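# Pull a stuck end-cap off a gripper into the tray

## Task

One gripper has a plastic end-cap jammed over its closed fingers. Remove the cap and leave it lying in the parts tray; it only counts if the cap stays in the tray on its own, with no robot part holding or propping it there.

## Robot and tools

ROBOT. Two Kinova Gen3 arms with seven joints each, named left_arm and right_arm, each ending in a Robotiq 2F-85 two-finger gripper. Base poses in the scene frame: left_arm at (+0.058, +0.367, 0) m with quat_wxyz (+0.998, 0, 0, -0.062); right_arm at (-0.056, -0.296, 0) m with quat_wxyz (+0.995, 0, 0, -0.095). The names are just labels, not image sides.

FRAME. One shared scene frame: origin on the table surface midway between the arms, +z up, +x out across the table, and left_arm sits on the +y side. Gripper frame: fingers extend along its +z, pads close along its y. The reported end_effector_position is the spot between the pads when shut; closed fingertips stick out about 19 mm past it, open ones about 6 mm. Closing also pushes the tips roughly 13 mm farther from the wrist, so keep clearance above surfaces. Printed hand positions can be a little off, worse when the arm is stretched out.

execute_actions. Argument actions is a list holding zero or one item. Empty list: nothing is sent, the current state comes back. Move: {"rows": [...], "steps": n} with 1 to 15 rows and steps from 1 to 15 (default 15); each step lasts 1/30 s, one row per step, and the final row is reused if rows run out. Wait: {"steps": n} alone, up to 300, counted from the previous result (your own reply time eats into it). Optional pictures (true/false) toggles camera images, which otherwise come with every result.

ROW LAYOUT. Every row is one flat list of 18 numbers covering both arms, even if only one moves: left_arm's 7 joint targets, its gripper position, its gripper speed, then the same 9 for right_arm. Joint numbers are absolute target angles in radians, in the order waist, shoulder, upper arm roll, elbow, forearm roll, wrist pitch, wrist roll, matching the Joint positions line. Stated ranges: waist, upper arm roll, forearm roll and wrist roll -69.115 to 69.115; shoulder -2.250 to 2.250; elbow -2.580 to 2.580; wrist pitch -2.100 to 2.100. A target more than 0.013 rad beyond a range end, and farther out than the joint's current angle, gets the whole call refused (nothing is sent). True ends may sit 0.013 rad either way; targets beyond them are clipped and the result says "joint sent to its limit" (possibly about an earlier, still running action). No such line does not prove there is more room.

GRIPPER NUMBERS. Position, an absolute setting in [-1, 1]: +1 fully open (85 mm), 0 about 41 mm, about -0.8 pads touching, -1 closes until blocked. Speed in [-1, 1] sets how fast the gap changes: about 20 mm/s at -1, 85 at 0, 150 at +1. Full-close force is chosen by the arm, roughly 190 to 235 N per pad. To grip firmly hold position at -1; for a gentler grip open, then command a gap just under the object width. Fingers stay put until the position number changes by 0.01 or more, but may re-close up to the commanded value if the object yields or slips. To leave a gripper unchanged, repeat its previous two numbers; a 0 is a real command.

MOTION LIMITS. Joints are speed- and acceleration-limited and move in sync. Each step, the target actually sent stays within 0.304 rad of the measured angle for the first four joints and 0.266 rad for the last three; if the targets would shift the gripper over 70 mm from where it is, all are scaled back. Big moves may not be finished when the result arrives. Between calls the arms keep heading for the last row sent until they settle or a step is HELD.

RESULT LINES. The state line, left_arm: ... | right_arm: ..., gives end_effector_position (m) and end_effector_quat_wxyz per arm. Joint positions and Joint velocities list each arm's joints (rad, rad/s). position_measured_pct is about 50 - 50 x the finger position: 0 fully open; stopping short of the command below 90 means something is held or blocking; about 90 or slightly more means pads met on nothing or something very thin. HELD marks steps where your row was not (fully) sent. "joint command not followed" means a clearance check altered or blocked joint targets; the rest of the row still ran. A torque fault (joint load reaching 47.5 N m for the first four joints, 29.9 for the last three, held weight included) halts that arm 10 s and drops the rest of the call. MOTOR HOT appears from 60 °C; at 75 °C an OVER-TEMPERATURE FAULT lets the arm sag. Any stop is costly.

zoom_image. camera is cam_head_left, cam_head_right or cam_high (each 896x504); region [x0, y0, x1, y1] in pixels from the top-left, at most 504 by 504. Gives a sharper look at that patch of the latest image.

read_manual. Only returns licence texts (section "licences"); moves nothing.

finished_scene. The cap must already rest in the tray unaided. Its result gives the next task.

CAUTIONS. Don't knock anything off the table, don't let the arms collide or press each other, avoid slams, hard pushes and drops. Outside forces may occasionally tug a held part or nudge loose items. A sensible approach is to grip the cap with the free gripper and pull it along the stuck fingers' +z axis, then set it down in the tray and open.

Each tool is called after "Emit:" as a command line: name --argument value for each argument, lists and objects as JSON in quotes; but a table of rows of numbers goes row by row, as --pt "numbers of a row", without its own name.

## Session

Emit:
execute_actions --actions '[]'

Scene clock: 0.00 s of 4700.00 s.
left_arm: end_effector_position=(+0.7652, +0.6423, +0.1186) position_measured_pct=90.1 end_effector_quat_wxyz=(+0.346, -0.348, +0.866, -0.094) | right_arm: end_effector_position=(+0.0807, -0.5701, +0.3151) position_measured_pct=90.1 end_effector_quat_wxyz=(-0.147, +0.810, -0.515, -0.239)
Joint positions: left_arm=[-0.786  0.889  0.276  1.422  0.425  0.19   1.384] | right_arm=[ 1.355  0.516 -0.783  1.424  0.158  1.881  4.317]
Joint velocities: left_arm=[-0.001  0.002 -0.    -0.     0.001 -0.    -0.   ] | right_arm=[ 0.     0.    -0.001  0.    -0.     0.001  0.001]

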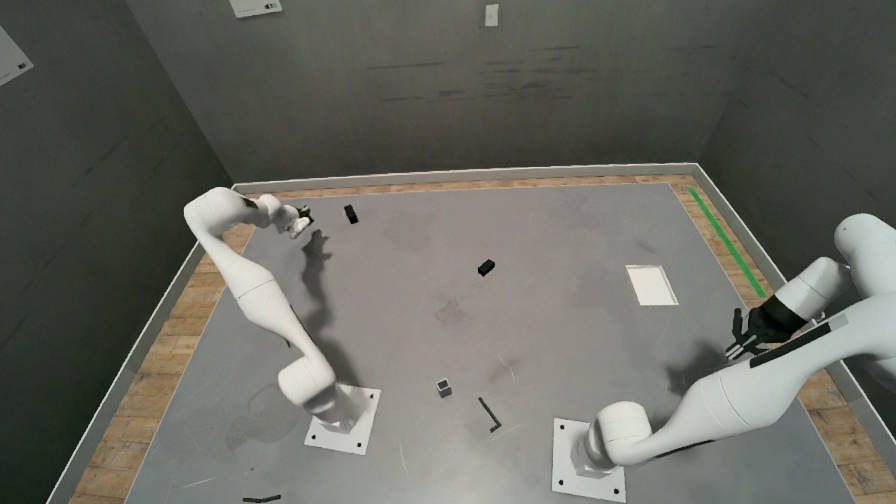

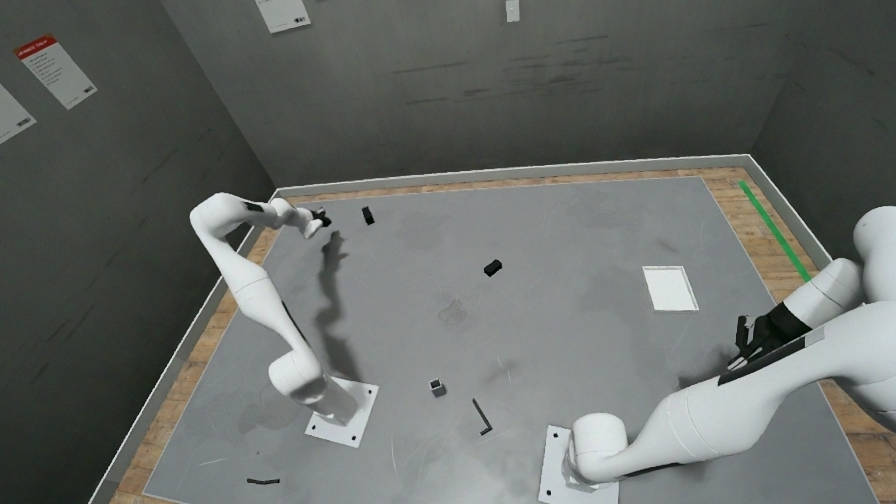

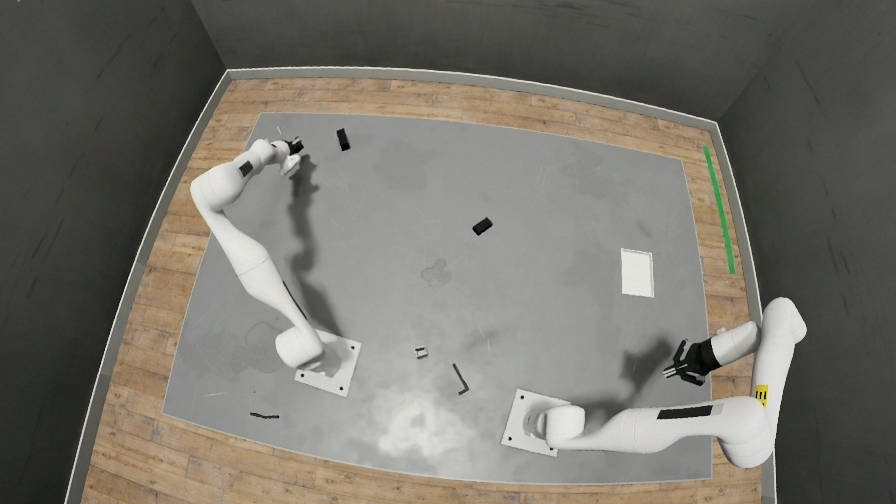

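Emit:
execute_actions --actions '[{"rows":[[0.476,0.476,-0.057,1.586,-0.04,1.08,1.488,-1,0,0.3,0.516,0,1.6,0,-1.7,4.71,1,0]]}]' --pictures false

Emit:
execute_actions --actions '[{"steps":85}]' --pictures false

Emit:
execute_actions --actions '[{"rows":[[0.476,0.476,-0.057,1.586,-0.04,1.08,1.488,-1,0,-0.93,1.0,0,2.251,0,-1.68,4.71,1,0]]}]' --pictures false

Emit:
execute_actions --actions '[{"steps":40}]' --pictures false

Emit:
execute_actions --actions '[{"rows":[[0.476,0.476,-0.057,1.586,-0.04,1.08,1.488,-1,0,-0.93,1.05,0,2.12,0,-1.6,4.71,1,0]],"steps":15}]'

Emit:
zoom_image --camera "cam_head_left" --region '[380, 200, 540, 320]'

Scene clock: 4.47 s of 4700.00 s.
left_arm: end_effector_position=(+0.7051, +0.5237, +0.1898) position_measured_pct=91.7 end_effector_quat_wxyz=(+0.268, -0.156, +0.951, -0.007) | right_arm: end_effector_position=(+0.1656, -0.5518, +0.2252) position_measured_pct=52.8 end_effector_quat_wxyz=(-0.148, +0.890, -0.393, -0.177)
Joint positions: left_arm=[-0.47   0.615  0.042  1.537  0.157  0.46   1.458] | right_arm=[ 0.936  0.516 -0.376  1.573  0.024  1.524  4.628]
Joint velocities: left_arm=[ 0.748 -0.409 -0.301  0.144 -0.589  0.657  0.091] | right_arm=[-1.162  0.002  1.159  0.172 -0.154 -1.016  0.503]
Steps of this call (steps 1 to 90: nothing new was sent; then 0.97 s passed at rest; steps 91 to 105: all 15 steps of this action). Readings (joint positions | what the end effector reports):
91: left_arm=[-0.784 0.887 0.275 1.422 0.425 0.190 1.385] | right_arm=[1.353 0.516 -0.782 1.425 0.158 1.880 4.318] | left_arm position_measured_pct=90.1 | right_arm position_measured_pct=90.1
92: left_arm=[-0.777 0.881 0.268 1.426 0.420 0.195 1.386] | right_arm=[1.346 0.516 -0.776 1.428 0.156 1.876 4.322] | left_arm position_measured_pct=90.5 | right_arm position_measured_pct=89.3
94: left_arm=[-0.747 0.851 0.241 1.441 0.397 0.218 1.395] | right_arm=[1.315 0.515 -0.750 1.444 0.142 1.853 4.345] | left_arm position_measured_pct=91.3 | right_arm position_measured_pct=85.3
98: left_arm=[-0.644 0.749 0.146 1.489 0.308 0.307 1.426] | right_arm=[1.194 0.515 -0.634 1.504 0.086 1.751 4.447] | left_arm position_measured_pct=91.7 | right_arm position_measured_pct=73.8
105: the state above

Scene clock: 7.30 s of 4700.00 s.
left_arm: end_effector_position=(+0.4519, +0.1116, +0.1997) position_measured_pct=91.7 end_effector_quat_wxyz=(+0.007, +0.320, +0.947, +0.030) | right_arm: end_effector_position=(+0.4657, -0.6023, +0.7724) position_measured_pct=0.0 end_effector_quat_wxyz=(+0.236, +0.204, -0.051, +0.949)
Joint positions: left_arm=[ 0.476  0.476 -0.057  1.586 -0.04   1.08   1.488] | right_arm=[ 0.3    0.515  0.     1.6   -0.    -1.691  4.71 ]
Joint velocities: left_arm=[ 0.  0. -0. -0.  0.  0. -0.] | right_arm=[-0.    -0.003 -0.001 -0.     0.    -0.203 -0.001]
Steps of this call (steps 1 to 85: the robot went on to your last target). Readings (joint positions | what the end effector reports):
1: left_arm=[-0.445 0.602 0.033 1.542 0.138 0.482 1.461] | right_arm=[0.897 0.517 -0.337 1.578 0.019 1.490 4.644] | left_arm position_measured_pct=91.7 | right_arm position_measured_pct=50.0
2: left_arm=[-0.421 0.591 0.024 1.546 0.121 0.503 1.463] | right_arm=[0.858 0.517 -0.298 1.583 0.015 1.456 4.657] | left_arm position_measured_pct=91.7 | right_arm position_measured_pct=46.8
4: left_arm=[-0.372 0.571 0.010 1.553 0.092 0.546 1.468] | right_arm=[0.780 0.517 -0.220 1.589 0.009 1.387 4.677] | left_arm position_measured_pct=91.7 | right_arm position_measured_pct=40.9
8: left_arm=[-0.277 0.542 -0.012 1.563 0.050 0.630 1.474] | right_arm=[0.638 0.517 -0.104 1.596 0.004 1.259 4.697] | left_arm position_measured_pct=91.7 | right_arm position_measured_pct=29.0
85: the state above

Scene clock: 7.80 s of 4700.00 s.
left_arm: end_effector_position=(+0.4519, +0.1116, +0.1997) position_measured_pct=91.7 end_effector_quat_wxyz=(+0.007, +0.320, +0.947, +0.030) | right_arm: end_effector_position=(+0.5781, -0.5390, +0.6049) position_measured_pct=0.0 end_effector_quat_wxyz=(+0.152, +0.357, -0.060, +0.920)
Joint positions: left_arm=[ 0.476  0.476 -0.057  1.586 -0.04   1.08   1.488] | right_arm=[ 0.139  0.674  0.001  1.756 -0.    -1.689  4.71 ]
Joint velocities: left_arm=[-0.     0.001 -0.    -0.     0.    -0.    -0.   ] | right_arm=[-0.351  0.351 -0.002  0.35   0.001  0.012  0.001]
Steps of this call (steps 1 to 15: all 15 steps of this action). Readings (joint positions | what the end effector reports):
1: left_arm=[0.476 0.476 -0.057 1.586 -0.040 1.080 1.488] | right_arm=[0.299 0.516 0.000 1.600 -0.000 -1.695 4.710] | left_arm position_measured_pct=91.7 | right_arm position_measured_pct=0.0
2: left_arm=[0.476 0.476 -0.057 1.586 -0.040 1.080 1.488] | right_arm=[0.292 0.521 0.002 1.605 -0.001 -1.696 4.710] | left_arm position_measured_pct=91.7 | right_arm position_measured_pct=0.0
4: left_arm=[0.476 0.476 -0.057 1.586 -0.040 1.080 1.488] | right_arm=[0.268 0.544 0.002 1.627 -0.001 -1.694 4.710] | left_arm position_measured_pct=91.7 | right_arm position_measured_pct=0.0
8: left_arm=[0.476 0.476 -0.057 1.586 -0.040 1.080 1.488] | right_arm=[0.221 0.592 0.001 1.675 -0.001 -1.692 4.710] | left_arm position_measured_pct=91.7 | right_arm position_measured_pct=0.0
15: the state above

Scene clock: 9.13 s of 4700.00 s.
left_arm: end_effector_position=(+0.4519, +0.1116, +0.1997) position_measured_pct=91.7 end_effector_quat_wxyz=(+0.007, +0.320, +0.947, +0.030) | right_arm: end_effector_position=(+0.5741, -0.1267, +0.2392) position_measured_pct=0.0 end_effector_quat_wxyz=(-0.112, +0.665, +0.100, +0.731)
Joint positions: left_arm=[ 0.476  0.476 -0.057  1.586 -0.04   1.08   1.488] | right_arm=[-0.491  0.966  0.     2.19  -0.    -1.68   4.71 ]
Joint velocities: left_arm=[ 0.     0.002 -0.    -0.     0.     0.     0.   ] | right_arm=[-0.607  0.077 -0.     0.14   0.     0.002 -0.001]
Steps of this call (steps 1 to 40: the robot went on to your last target). Readings (joint positions | what the end effector reports):
1: left_arm=[0.476 0.476 -0.057 1.586 -0.040 1.080 1.488] | right_arm=[0.127 0.686 0.001 1.768 -0.000 -1.688 4.710] | left_arm position_measured_pct=91.7 | right_arm position_measured_pct=0.0
2: left_arm=[0.476 0.476 -0.057 1.586 -0.040 1.080 1.488] | right_arm=[0.115 0.698 0.001 1.780 -0.000 -1.688 4.710] | left_arm position_measured_pct=91.7 | right_arm position_measured_pct=0.0
4: left_arm=[0.476 0.476 -0.057 1.586 -0.040 1.080 1.488] | right_arm=[0.092 0.721 0.001 1.803 -0.000 -1.687 4.710] | left_arm position_measured_pct=91.7 | right_arm position_measured_pct=0.0
8: left_arm=[0.476 0.476 -0.057 1.586 -0.040 1.080 1.488] | right_arm=[0.043 0.765 0.001 1.852 -0.000 -1.686 4.710] | left_arm position_measured_pct=91.7 | right_arm position_measured_pct=0.0
40: the state above

Scene clock: 9.63 s of 4700.00 s.
left_arm: end_effector_position=(+0.4519, +0.1116, +0.1997) position_measured_pct=91.7 end_effector_quat_wxyz=(+0.007, +0.320, +0.947, +0.030) | right_arm: end_effector_position=(+0.5038, +0.0590, +0.1968) position_measured_pct=0.0 end_effector_quat_wxyz=(-0.214, +0.667, +0.207, +0.684)
Joint positions: left_arm=[ 0.476  0.476 -0.057  1.586 -0.04   1.08   1.488] | right_arm=[-0.793  1.026  0.     2.144 -0.    -1.625  4.71 ]
Joint velocities: left_arm=[-0.     0.001  0.    -0.001 -0.009  0.011 -0.001] | right_arm=[-0.603  0.106 -0.001 -0.106 -0.013  0.109 -0.001]
Steps of this call (steps 1 to 15: all 15 steps of this action). Readings (joint positions | what the end effector reports):
1: left_arm=[0.476 0.476 -0.057 1.586 -0.040 1.080 1.488] | right_arm=[-0.511 0.969 0.000 2.194 -0.000 -1.680 4.710] | left_arm position_measured_pct=91.7 | right_arm position_measured_pct=0.0
2: left_arm=[0.476 0.476 -0.057 1.586 -0.040 1.080 1.488] | right_arm=[-0.531 0.973 0.000 2.195 -0.000 -1.680 4.710] | left_arm position_measured_pct=91.7 | right_arm position_measured_pct=0.0
4: left_arm=[0.476 0.476 -0.057 1.586 -0.040 1.080 1.488] | right_arm=[-0.571 0.984 0.000 2.189 -0.000 -1.673 4.710] | left_arm position_measured_pct=91.7 | right_arm position_measured_pct=0.0
8: left_arm=[0.476 0.476 -0.057 1.586 -0.040 1.080 1.488] | right_arm=[-0.652 1.001 0.000 2.170 -0.000 -1.652 4.710] | left_arm position_measured_pct=91.7 | right_arm position_measured_pct=0.0
15: the state above

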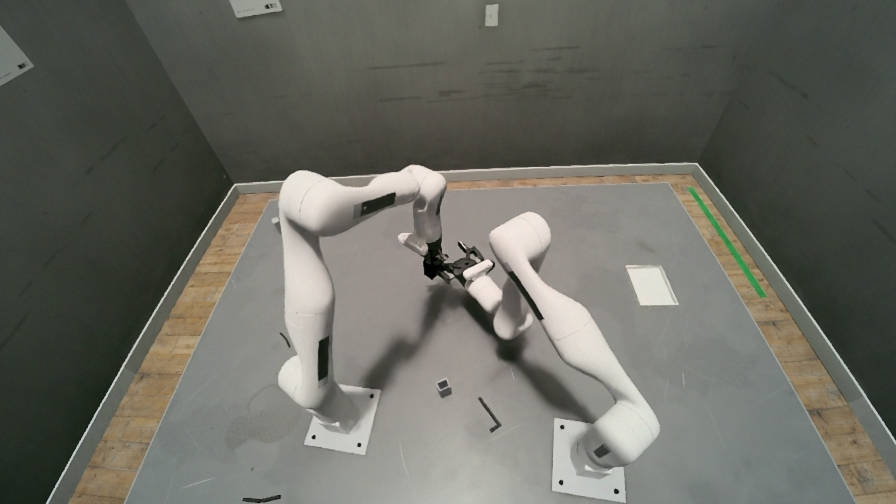

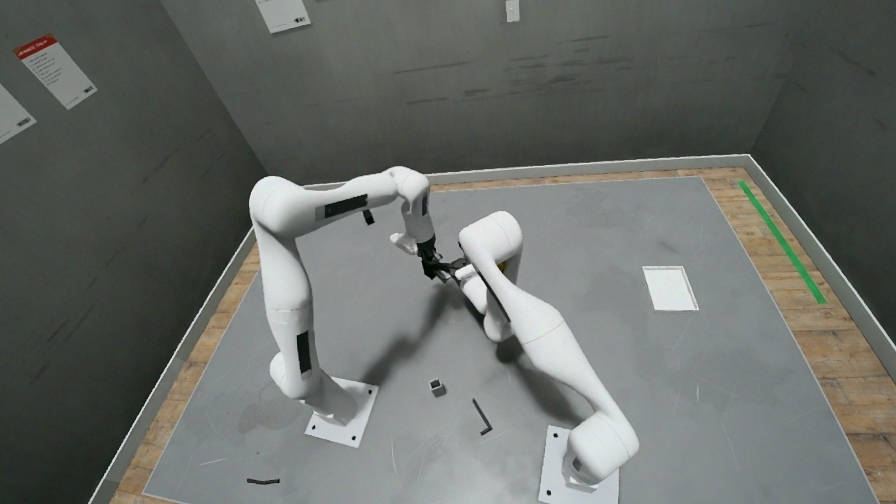

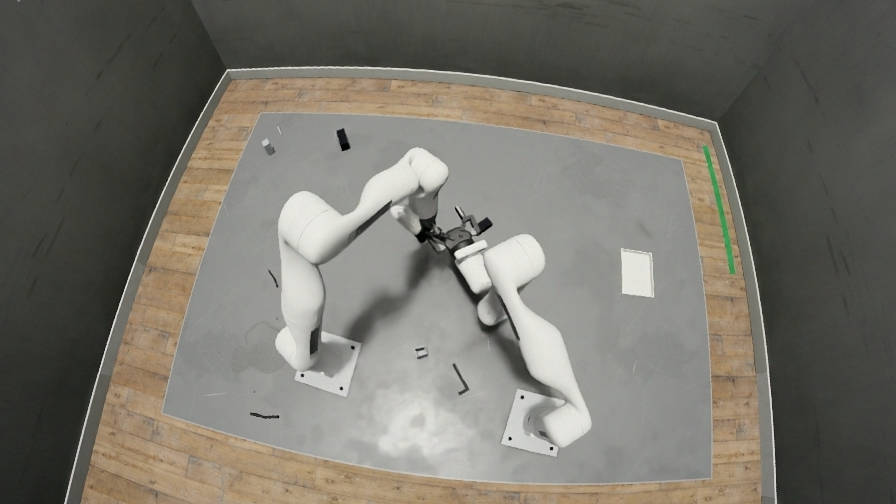

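Region (380, 200, 540, 320) of cam_head_left's 896x504 image, scaled by 3.150, with more detail than that image has; it fills the top 378 rows of this view, and the rest is white.

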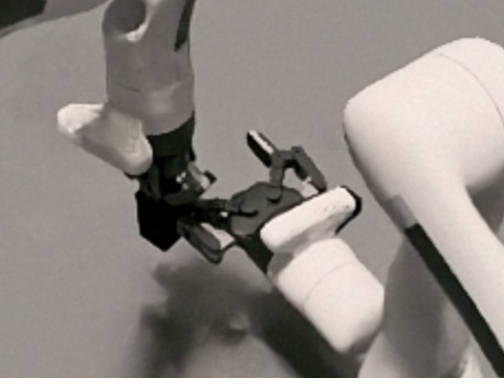

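Oops, it was still moving and is pushing sideways. Check.

Emit:
execute_actions --actions '[]'

Emit:
zoom_image --camera "cam_head_left" --region '[380, 200, 540, 320]'

Scene clock: 11.33 s of 4700.00 s.
left_arm: end_effector_position=(+0.4387, +0.1382, +0.1876) position_measured_pct=91.7 end_effector_quat_wxyz=(-0.026, +0.311, +0.949, +0.047) | right_arm: end_effector_position=(+0.4880, +0.0931, +0.1836) position_measured_pct=0.0 end_effector_quat_wxyz=(-0.217, +0.666, +0.231, +0.675)
Joint positions: left_arm=[ 0.464  0.486 -0.071  1.617 -0.053  1.111  1.487] | right_arm=[-0.882  1.047  0.029  2.12  -0.031 -1.602  4.709]
Joint velocities: left_arm=[ 0.002  0.    -0.     0.     0.001  0.    -0.   ] | right_arm=[ 0.     0.     0.     0.001 -0.     0.    -0.001]
Steps of this call (steps 1 to 30: the robot went on to your last target; steps 31 to 51: nothing new was sent). Readings (joint positions | what the end effector reports):
1: left_arm=[0.475 0.477 -0.060 1.590 -0.044 1.087 1.488] | right_arm=[-0.810 1.029 0.004 2.141 -0.007 -1.623 4.710] | left_arm position_measured_pct=91.7 | right_arm position_measured_pct=0.0
2: left_arm=[0.473 0.478 -0.062 1.595 -0.046 1.092 1.487] | right_arm=[-0.825 1.032 0.009 2.137 -0.013 -1.619 4.710] | left_arm position_measured_pct=91.7 | right_arm position_measured_pct=0.0
4: left_arm=[0.470 0.480 -0.067 1.604 -0.050 1.101 1.487] | right_arm=[-0.851 1.038 0.018 2.130 -0.022 -1.613 4.709] | left_arm position_measured_pct=91.7 | right_arm position_measured_pct=0.0
8: left_arm=[0.466 0.484 -0.071 1.615 -0.053 1.111 1.487] | right_arm=[-0.878 1.045 0.027 2.122 -0.031 -1.604 4.709] | left_arm position_measured_pct=91.7 | right_arm position_measured_pct=0.0
51: the state above
All arms were judged still, so your last target was given up. Only a new action makes them travel on or press farther. Fingers that are still opening or closing keep moving.

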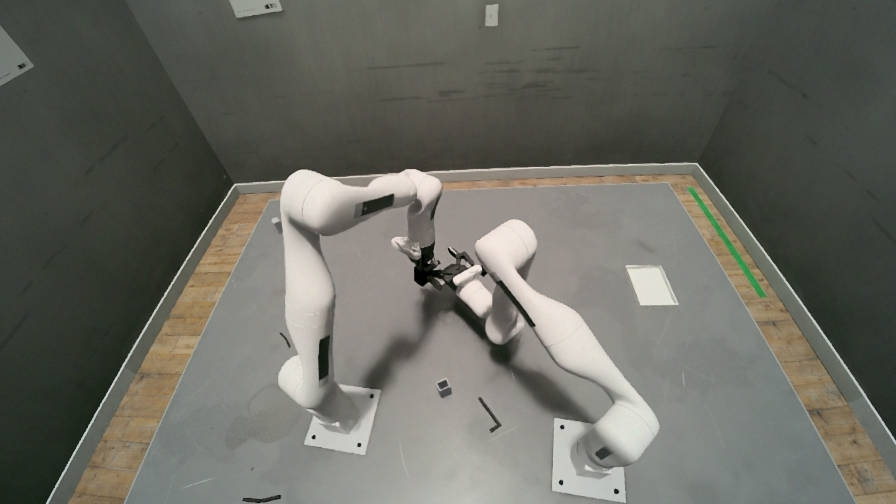

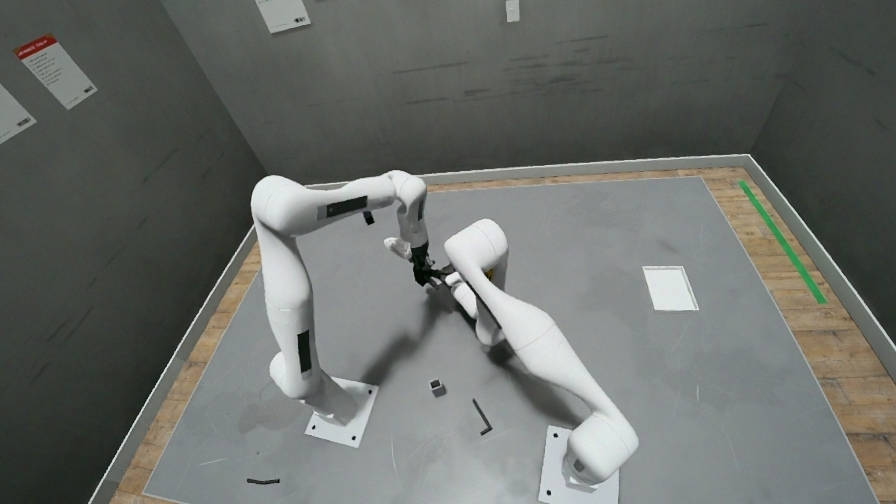

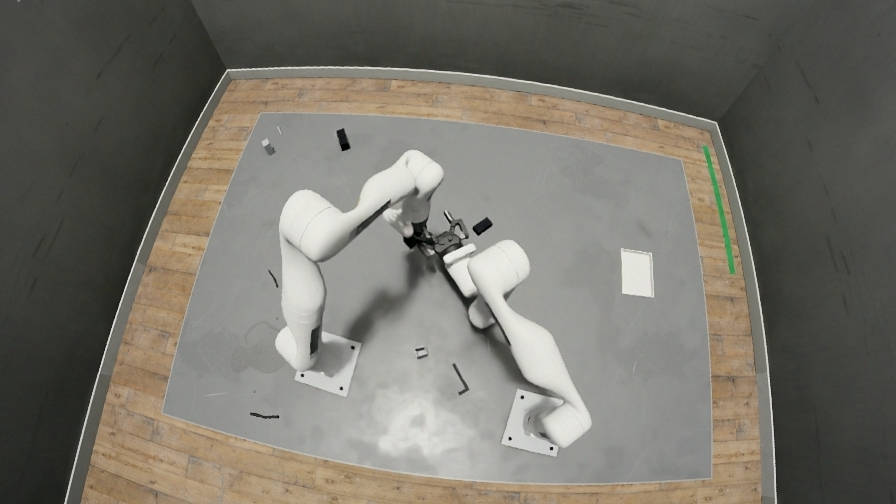

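Region (380, 200, 540, 320) of cam_head_left's 896x504 image, scaled by 3.150, with more detail than that image has; it fills the top 378 rows of this view, and the rest is white.

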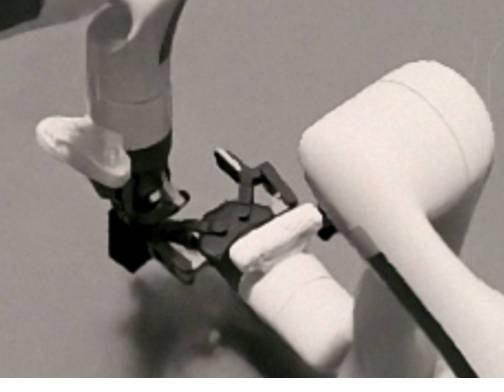

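Back off, retract, rotate, approach.

Emit:
execute_actions --actions '[{"rows":[[0.476,0.476,-0.057,1.586,-0.04,1.08,1.488,-1,0,-0.84,1.05,0,2.12,0,-1.6,4.71,1,0]],"steps":12}]' --pictures false

Emit:
execute_actions --actions "[{\"rows\":[[0.476,0.476,-0.057,1.586,-0.04,1.08,1.488,-1,0,-0.84,1.03,0,2.35,0,-1.81,4.71,1,0]],\"steps\":15},]" --pictures false

Emit:
execute_actions --actions '[{"steps":10}]' --pictures false

Emit:
execute_actions --actions '[{"rows":[[0.476,0.476,-0.057,1.586,-0.04,1.08,1.488,-1,0,-0.93,1.03,0,2.35,0,-1.81,4.71,1,0]],"steps":15}]' --pictures false

Emit:
execute_actions --actions '[{"rows":[[0.476,0.476,-0.057,1.586,-0.04,1.08,1.488,-1,0,-0.93,1.05,0,2.12,0,-1.6,4.71,1,0]],"steps":15}]' --pictures false

Emit:
execute_actions --actions '[{"steps":15}]'

Emit:
zoom_image --camera "cam_head_left" --region '[380, 200, 540, 320]'

Scene clock: 16.93 s of 4700.00 s.
left_arm: end_effector_position=(+0.4481, +0.1222, +0.1944) position_measured_pct=91.7 end_effector_quat_wxyz=(-0.005, +0.316, +0.948, +0.037) | right_arm: end_effector_position=(+0.5012, +0.0739, +0.1834) position_measured_pct=0.0 end_effector_quat_wxyz=(-0.214, +0.671, +0.217, +0.676)
Joint positions: left_arm=[ 0.47   0.481 -0.063  1.597 -0.045  1.09   1.488] | right_arm=[-0.825  1.047  0.01   2.12  -0.01  -1.602  4.709]
Joint velocities: left_arm=[ 0.004 -0.001 -0.002 -0.002 -0.    -0.002 -0.001] | right_arm=[ 0.007 -0.001 -0.004 -0.001  0.003 -0.001  0.001]
Steps of this call (steps 1 to 90: nothing new was sent; then 2.20 s passed at rest; steps 91 to 102: all 12 steps of this action). Readings (joint positions | what the end effector reports):
91: left_arm=[0.464 0.486 -0.071 1.617 -0.053 1.111 1.487] | right_arm=[-0.880 1.047 0.029 2.120 -0.031 -1.602 4.709] | left_arm position_measured_pct=91.7 | right_arm position_measured_pct=0.0
92: left_arm=[0.464 0.486 -0.071 1.617 -0.052 1.109 1.487] | right_arm=[-0.875 1.047 0.027 2.120 -0.029 -1.602 4.709] | left_arm position_measured_pct=91.7 | right_arm position_measured_pct=0.0
94: left_arm=[0.465 0.485 -0.068 1.610 -0.049 1.100 1.487] | right_arm=[-0.852 1.046 0.019 2.120 -0.019 -1.603 4.709] | left_arm position_measured_pct=91.7 | right_arm position_measured_pct=0.0
98: left_arm=[0.469 0.482 -0.063 1.598 -0.045 1.090 1.488] | right_arm=[-0.826 1.047 0.011 2.120 -0.010 -1.602 4.709] | left_arm position_measured_pct=91.7 | right_arm position_measured_pct=0.0
102: the state above


Scene clock: 17.27 s of 4700.00 s.
left_arm: end_effector_position=(+0.4482, +0.1220, +0.1945) position_measured_pct=91.7 end_effector_quat_wxyz=(-0.005, +0.316, +0.948, +0.037) | right_arm: end_effector_position=(+0.5013, +0.0737, +0.1835) position_measured_pct=0.0 end_effector_quat_wxyz=(-0.214, +0.671, +0.217, +0.676)
Joint positions: left_arm=[ 0.471  0.481 -0.063  1.597 -0.045  1.09   1.488] | right_arm=[-0.824  1.047  0.009  2.12  -0.01  -1.602  4.709]
Joint velocities: left_arm=[ 0.001 -0.    -0.     0.    -0.001  0.    -0.   ] | right_arm=[ 0.     0.001  0.001 -0.    -0.     0.001  0.001]
Steps of this call (steps 1 to 10: the robot went on to your last target). Readings (joint positions | what the end effector reports):
1: left_arm=[0.470 0.481 -0.063 1.597 -0.045 1.090 1.488] | right_arm=[-0.825 1.047 0.010 2.120 -0.010 -1.602 4.709] | left_arm position_measured_pct=91.7 | right_arm position_measured_pct=0.0
2: left_arm=[0.470 0.481 -0.063 1.597 -0.045 1.090 1.488] | right_arm=[-0.824 1.047 0.010 2.120 -0.010 -1.602 4.709] | left_arm position_measured_pct=91.7 | right_arm position_measured_pct=0.0
4: left_arm=[0.471 0.481 -0.063 1.597 -0.045 1.090 1.488] | right_arm=[-0.824 1.047 0.009 2.120 -0.010 -1.602 4.709] | left_arm position_measured_pct=91.7 | right_arm position_measured_pct=0.0
8: left_arm=[0.471 0.481 -0.063 1.597 -0.045 1.090 1.488] | right_arm=[-0.824 1.047 0.009 2.120 -0.010 -1.602 4.709] | left_arm position_measured_pct=91.7 | right_arm position_measured_pct=0.0
10: the state above

Scene clock: 17.77 s of 4700.00 s.
left_arm: end_effector_position=(+0.4519, +0.1117, +0.1995) position_measured_pct=91.7 end_effector_quat_wxyz=(+0.007, +0.320, +0.947, +0.030) | right_arm: end_effector_position=(+0.4055, +0.0867, +0.1959) position_measured_pct=0.0 end_effector_quat_wxyz=(-0.255, +0.660, +0.253, +0.660)
Joint positions: left_arm=[ 0.476  0.476 -0.057  1.586 -0.04   1.08   1.488] | right_arm=[-0.924  1.031 -0.001  2.346  0.    -1.808  4.71 ]
Joint velocities: left_arm=[ 0.004 -0.002 -0.003 -0.005  0.     0.     0.   ] | right_arm=[-0.051 -0.006  0.007  0.049 -0.007 -0.036 -0.001]
Steps of this call (steps 1 to 15: all 15 steps of this action). Readings (joint positions | what the end effector reports):
1: left_arm=[0.471 0.481 -0.063 1.597 -0.045 1.090 1.488] | right_arm=[-0.824 1.046 0.009 2.121 -0.010 -1.603 4.709] | left_arm position_measured_pct=91.7 | right_arm position_measured_pct=0.0
2: left_arm=[0.471 0.481 -0.062 1.597 -0.044 1.091 1.487] | right_arm=[-0.826 1.046 0.010 2.126 -0.011 -1.607 4.709] | left_arm position_measured_pct=91.7 | right_arm position_measured_pct=0.0
4: left_arm=[0.472 0.480 -0.060 1.600 -0.043 1.096 1.487] | right_arm=[-0.835 1.044 0.014 2.152 -0.016 -1.629 4.710] | left_arm position_measured_pct=91.7 | right_arm position_measured_pct=0.0
8: left_arm=[0.473 0.479 -0.061 1.604 -0.044 1.100 1.487] | right_arm=[-0.865 1.039 0.020 2.255 -0.022 -1.721 4.710] | left_arm position_measured_pct=91.7 | right_arm position_measured_pct=0.0
15: the state above

Scene clock: 18.27 s of 4700.00 s.
left_arm: end_effector_position=(+0.4519, +0.1116, +0.1997) position_measured_pct=91.7 end_effector_quat_wxyz=(+0.007, +0.320, +0.947, +0.030) | right_arm: end_effector_position=(+0.4536, +0.1352, +0.1802) position_measured_pct=0.0 end_effector_quat_wxyz=(-0.257, +0.659, +0.255, +0.659)
Joint positions: left_arm=[ 0.476  0.476 -0.057  1.586 -0.04   1.08   1.488] | right_arm=[-0.93   1.049 -0.     2.122  0.    -1.601  4.71 ]
Joint velocities: left_arm=[ 0.001  0.001  0.     0.001 -0.001  0.     0.001] | right_arm=[ 0.     0.004  0.003 -0.026 -0.001  0.013 -0.001]
Steps of this call (steps 1 to 15: all 15 steps of this action). Readings (joint positions | what the end effector reports):
1: left_arm=[0.476 0.476 -0.057 1.586 -0.040 1.080 1.488] | right_arm=[-0.925 1.031 -0.000 2.347 0.000 -1.808 4.710] | left_arm position_measured_pct=91.7 | right_arm position_measured_pct=0.0
2: left_arm=[0.476 0.476 -0.057 1.586 -0.040 1.080 1.488] | right_arm=[-0.926 1.032 -0.000 2.342 0.000 -1.803 4.710] | left_arm position_measured_pct=91.7 | right_arm position_measured_pct=0.0
4: left_arm=[0.476 0.476 -0.057 1.586 -0.040 1.080 1.488] | right_arm=[-0.928 1.035 0.000 2.317 -0.000 -1.779 4.710] | left_arm position_measured_pct=91.7 | right_arm position_measured_pct=0.0
8: left_arm=[0.476 0.476 -0.057 1.586 -0.040 1.080 1.488] | right_arm=[-0.929 1.044 0.000 2.207 -0.000 -1.678 4.710] | left_arm position_measured_pct=91.7 | right_arm position_measured_pct=0.0
15: the state above

Scene clock: 18.77 s of 4700.00 s.
left_arm: end_effector_position=(+0.4519, +0.1116, +0.1997) position_measured_pct=91.7 end_effector_quat_wxyz=(+0.007, +0.320, +0.947, +0.030) | right_arm: end_effector_position=(+0.4540, +0.1355, +0.1802) position_measured_pct=0.0 end_effector_quat_wxyz=(-0.257, +0.659, +0.255, +0.659)
Joint positions: left_arm=[ 0.476  0.476 -0.057  1.586 -0.04   1.08   1.488] | right_arm=[-0.93  1.05  0.    2.12 -0.   -1.6   4.71]
Joint velocities: left_arm=[ 0.001  0.    -0.    -0.    -0.     0.     0.002] | right_arm=[ 0.     0.    -0.001 -0.    -0.     0.001  0.   ]
Steps of this call (steps 1 to 15: the robot went on to your last target). Readings (joint positions | what the end effector reports):
1: left_arm=[0.476 0.476 -0.057 1.586 -0.040 1.080 1.488] | right_arm=[-0.930 1.050 -0.000 2.121 0.000 -1.600 4.710] | left_arm position_measured_pct=91.7 | right_arm position_measured_pct=0.0
2: left_arm=[0.476 0.476 -0.057 1.586 -0.040 1.080 1.488] | right_arm=[-0.930 1.050 -0.000 2.121 0.000 -1.600 4.710] | left_arm position_measured_pct=91.7 | right_arm position_measured_pct=0.0
4: left_arm=[0.476 0.476 -0.057 1.586 -0.040 1.080 1.488] | right_arm=[-0.930 1.050 -0.000 2.120 -0.000 -1.600 4.710] | left_arm position_measured_pct=91.7 | right_arm position_measured_pct=0.0
8: left_arm=[0.476 0.476 -0.057 1.586 -0.040 1.080 1.488] | right_arm=[-0.930 1.050 -0.000 2.120 -0.000 -1.600 4.710] | left_arm position_measured_pct=91.7 | right_arm position_measured_pct=0.0
15: the state above
All arms were judged still, so your last target was given up. Only a new action makes them travel on or press farther. Fingers that are still opening or closing keep moving.

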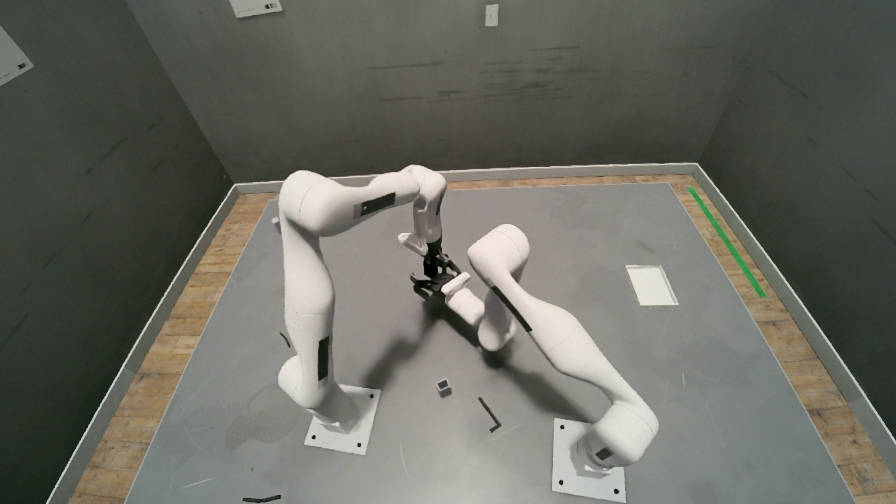

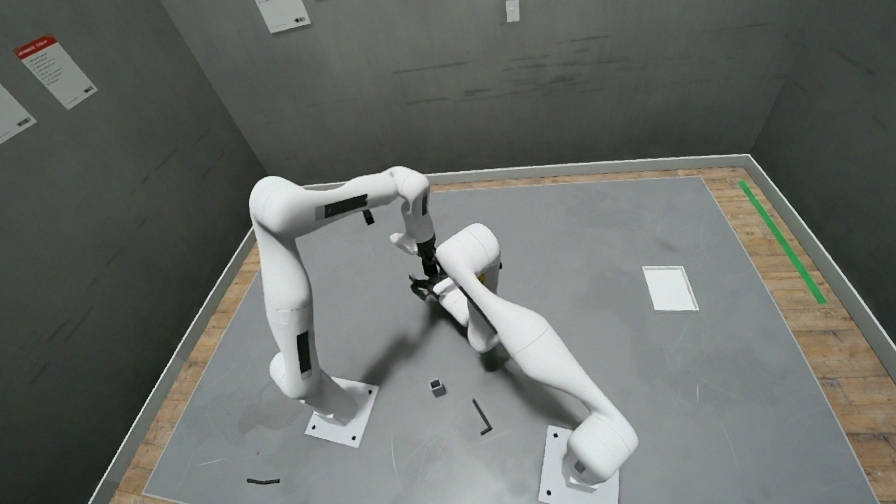

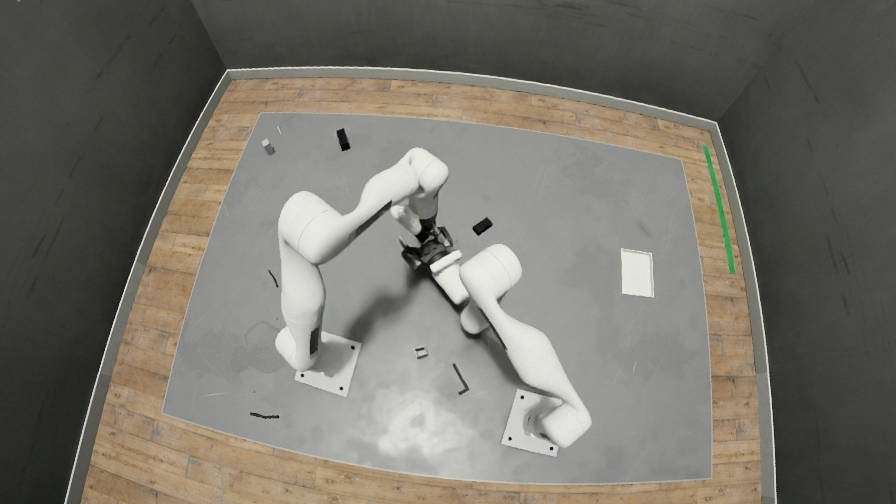

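Region (380, 200, 540, 320) of cam_head_left's 896x504 image, scaled by 3.150, with more detail than that image has; it fills the top 378 rows of this view, and the rest is white.

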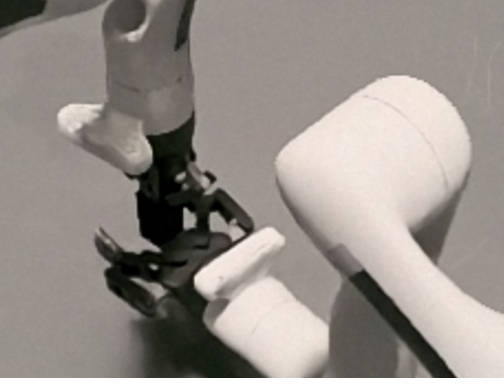

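Emit:
execute_actions --actions '[{"rows":[[0.476,0.476,-0.057,1.586,-0.04,1.08,1.488,-1,0,-0.93,1.05,0,2.12,0,-1.6,4.71,-1,0]]}]' --pictures false

Emit:
execute_actions --actions '[{"steps":20}]' --pictures false

Emit:
execute_actions --actions '[{"rows":[[0.476,0.40,-0.057,1.40,-0.04,1.34,1.488,-1,0,-0.922,1.05,0,2.12,0,-1.6,4.71,-1,0]]}]'

Scene clock: 22.33 s of 4700.00 s.
left_arm: end_effector_position=(+0.4514, +0.1134, +0.1993) position_measured_pct=91.7 end_effector_quat_wxyz=(+0.005, +0.319, +0.947, +0.031) | right_arm: end_effector_position=(+0.4557, +0.1332, +0.1797) position_measured_pct=36.9 end_effector_quat_wxyz=(-0.254, +0.660, +0.254, +0.660)
Joint positions: left_arm=[ 0.475  0.476 -0.058  1.587 -0.041  1.082  1.488] | right_arm=[-0.928  1.05   0.002  2.121 -0.002 -1.6    4.71 ]
Joint velocities: left_arm=[-0.007  0.001 -0.009  0.013 -0.008  0.016 -0.001] | right_arm=[ 0.021  0.004  0.016  0.004 -0.017  0.003 -0.003]
Steps of this call (steps 1 to 90: nothing new was sent; then 0.07 s passed at rest; steps 91 to 105: all 15 steps of this action). Readings (joint positions | what the end effector reports):
91: left_arm=[0.476 0.476 -0.057 1.586 -0.040 1.080 1.488] | right_arm=[-0.930 1.050 0.000 2.120 0.000 -1.600 4.710] | left_arm position_measured_pct=91.7 | right_arm position_measured_pct=0.0
92: left_arm=[0.476 0.476 -0.057 1.586 -0.040 1.080 1.488] | right_arm=[-0.930 1.050 0.000 2.120 -0.000 -1.600 4.710] | left_arm position_measured_pct=91.7 | right_arm position_measured_pct=0.8
94: left_arm=[0.476 0.476 -0.057 1.586 -0.040 1.080 1.488] | right_arm=[-0.930 1.050 0.000 2.120 -0.000 -1.600 4.710] | left_arm position_measured_pct=91.7 | right_arm position_measured_pct=4.8
98: left_arm=[0.476 0.476 -0.057 1.586 -0.040 1.080 1.488] | right_arm=[-0.930 1.050 -0.000 2.120 -0.000 -1.600 4.710] | left_arm position_measured_pct=91.7 | right_arm position_measured_pct=16.3
105: the state above

Scene clock: 23.00 s of 4700.00 s.
left_arm: end_effector_position=(+0.4497, +0.1158, +0.1984) position_measured_pct=91.7 end_effector_quat_wxyz=(+0.002, +0.320, +0.947, +0.033) | right_arm: end_effector_position=(+0.4594, +0.1283, +0.1782) position_measured_pct=63.9 end_effector_quat_wxyz=(-0.250, +0.662, +0.252, +0.660)
Joint positions: left_arm=[ 0.475  0.476 -0.059  1.591 -0.043  1.086  1.486] | right_arm=[-0.922  1.052  0.005  2.121 -0.004 -1.599  4.71 ]
Joint velocities: left_arm=[ 0.002 -0.     0.    -0.    -0.001 -0.    -0.   ] | right_arm=[ 0.    -0.     0.     0.     0.     0.    -0.001]
Steps of this call (steps 1 to 15: the robot went on to your last target; steps 16 to 20: nothing new was sent). Readings (joint positions | what the end effector reports):
1: left_arm=[0.475 0.476 -0.059 1.588 -0.042 1.083 1.488] | right_arm=[-0.927 1.051 0.002 2.121 -0.003 -1.600 4.710] | left_arm position_measured_pct=91.7 | right_arm position_measured_pct=40.1
2: left_arm=[0.475 0.476 -0.059 1.588 -0.042 1.083 1.488] | right_arm=[-0.927 1.051 0.003 2.121 -0.003 -1.599 4.710] | left_arm position_measured_pct=91.7 | right_arm position_measured_pct=42.9
4: left_arm=[0.474 0.476 -0.059 1.589 -0.042 1.084 1.488] | right_arm=[-0.925 1.051 0.004 2.121 -0.004 -1.599 4.710] | left_arm position_measured_pct=91.7 | right_arm position_measured_pct=48.8
8: left_arm=[0.474 0.476 -0.059 1.591 -0.042 1.086 1.487] | right_arm=[-0.923 1.052 0.005 2.121 -0.005 -1.599 4.710] | left_arm position_measured_pct=91.7 | right_arm position_measured_pct=60.3
20: the state above
All arms were judged still, so your last target was given up. Only a new action makes them travel on or press farther. Fingers that are still opening or closing keep moving.

Scene clock: 23.50 s of 4700.00 s.
left_arm: end_effector_position=(+0.4522, +0.1111, +0.2889) position_measured_pct=91.7 end_effector_quat_wxyz=(+0.007, +0.315, +0.949, +0.030) | right_arm: end_effector_position=(+0.4577, +0.1313, +0.1809) position_measured_pct=64.3 end_effector_quat_wxyz=(-0.254, +0.660, +0.252, +0.661)
Joint positions: left_arm=[ 0.476  0.402 -0.057  1.401 -0.04   1.338  1.488] | right_arm=[-0.922  1.049 -0.     2.12   0.    -1.6    4.71 ]
Joint velocities: left_arm=[ 0.002 -0.017 -0.    -0.02  -0.001  0.024 -0.   ] | right_arm=[-0.003  0.01   0.    -0.    -0.    -0.001  0.   ]
Steps of this call (steps 1 to 15: all 15 steps of this action). Readings (joint positions | what the end effector reports):
1: left_arm=[0.475 0.476 -0.059 1.590 -0.043 1.087 1.486] | right_arm=[-0.921 1.052 0.005 2.121 -0.004 -1.599 4.710] | left_arm position_measured_pct=91.7 | right_arm position_measured_pct=63.9
2: left_arm=[0.475 0.474 -0.059 1.585 -0.043 1.093 1.486] | right_arm=[-0.919 1.051 0.004 2.121 -0.003 -1.601 4.710] | left_arm position_measured_pct=91.7 | right_arm position_measured_pct=63.9
4: left_arm=[0.474 0.468 -0.060 1.560 -0.044 1.129 1.486] | right_arm=[-0.918 1.044 0.003 2.118 -0.002 -1.610 4.710] | left_arm position_measured_pct=91.7 | right_arm position_measured_pct=63.9
8: left_arm=[0.474 0.433 -0.059 1.465 -0.041 1.261 1.488] | right_arm=[-0.918 1.038 0.003 2.115 -0.002 -1.605 4.710] | left_arm position_measured_pct=91.7 | right_arm position_measured_pct=64.3
15: the state above

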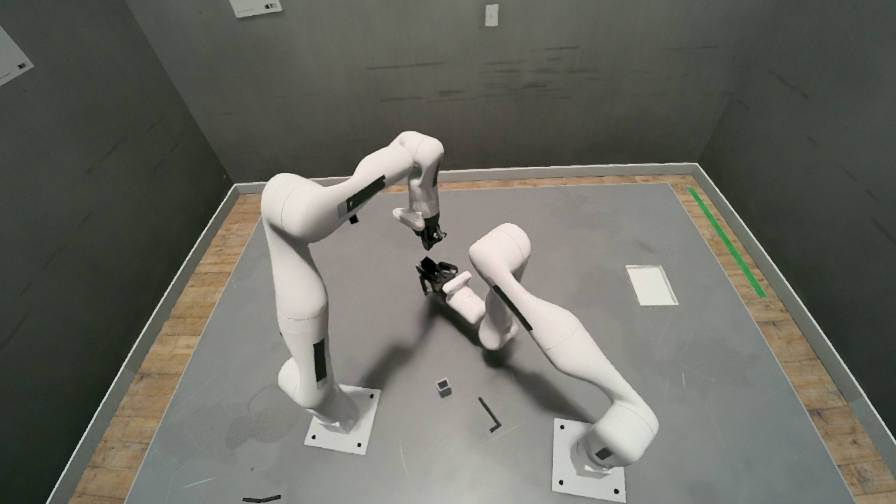

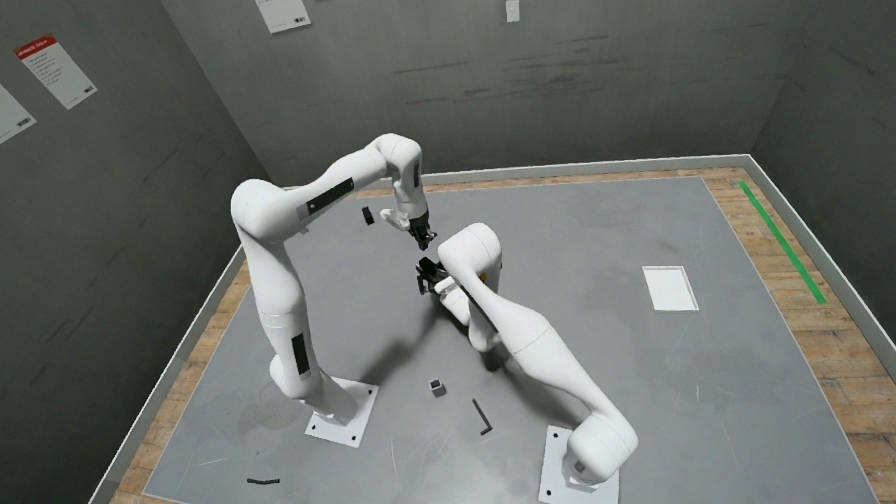

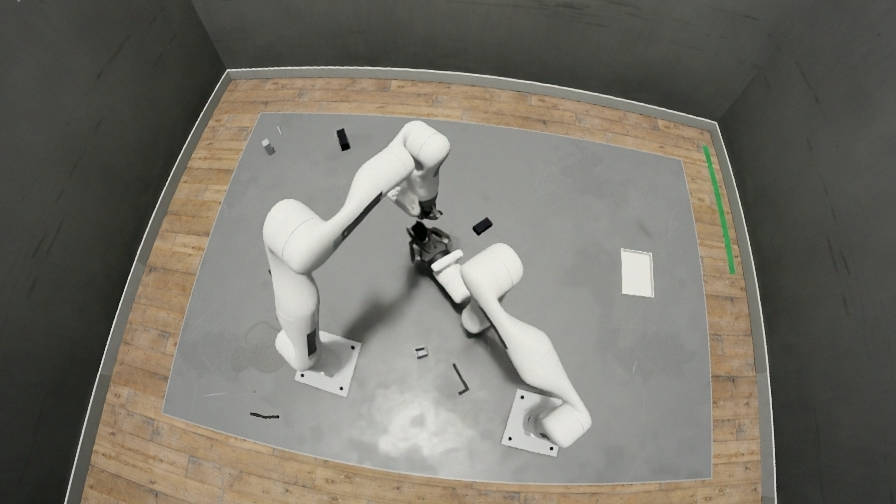

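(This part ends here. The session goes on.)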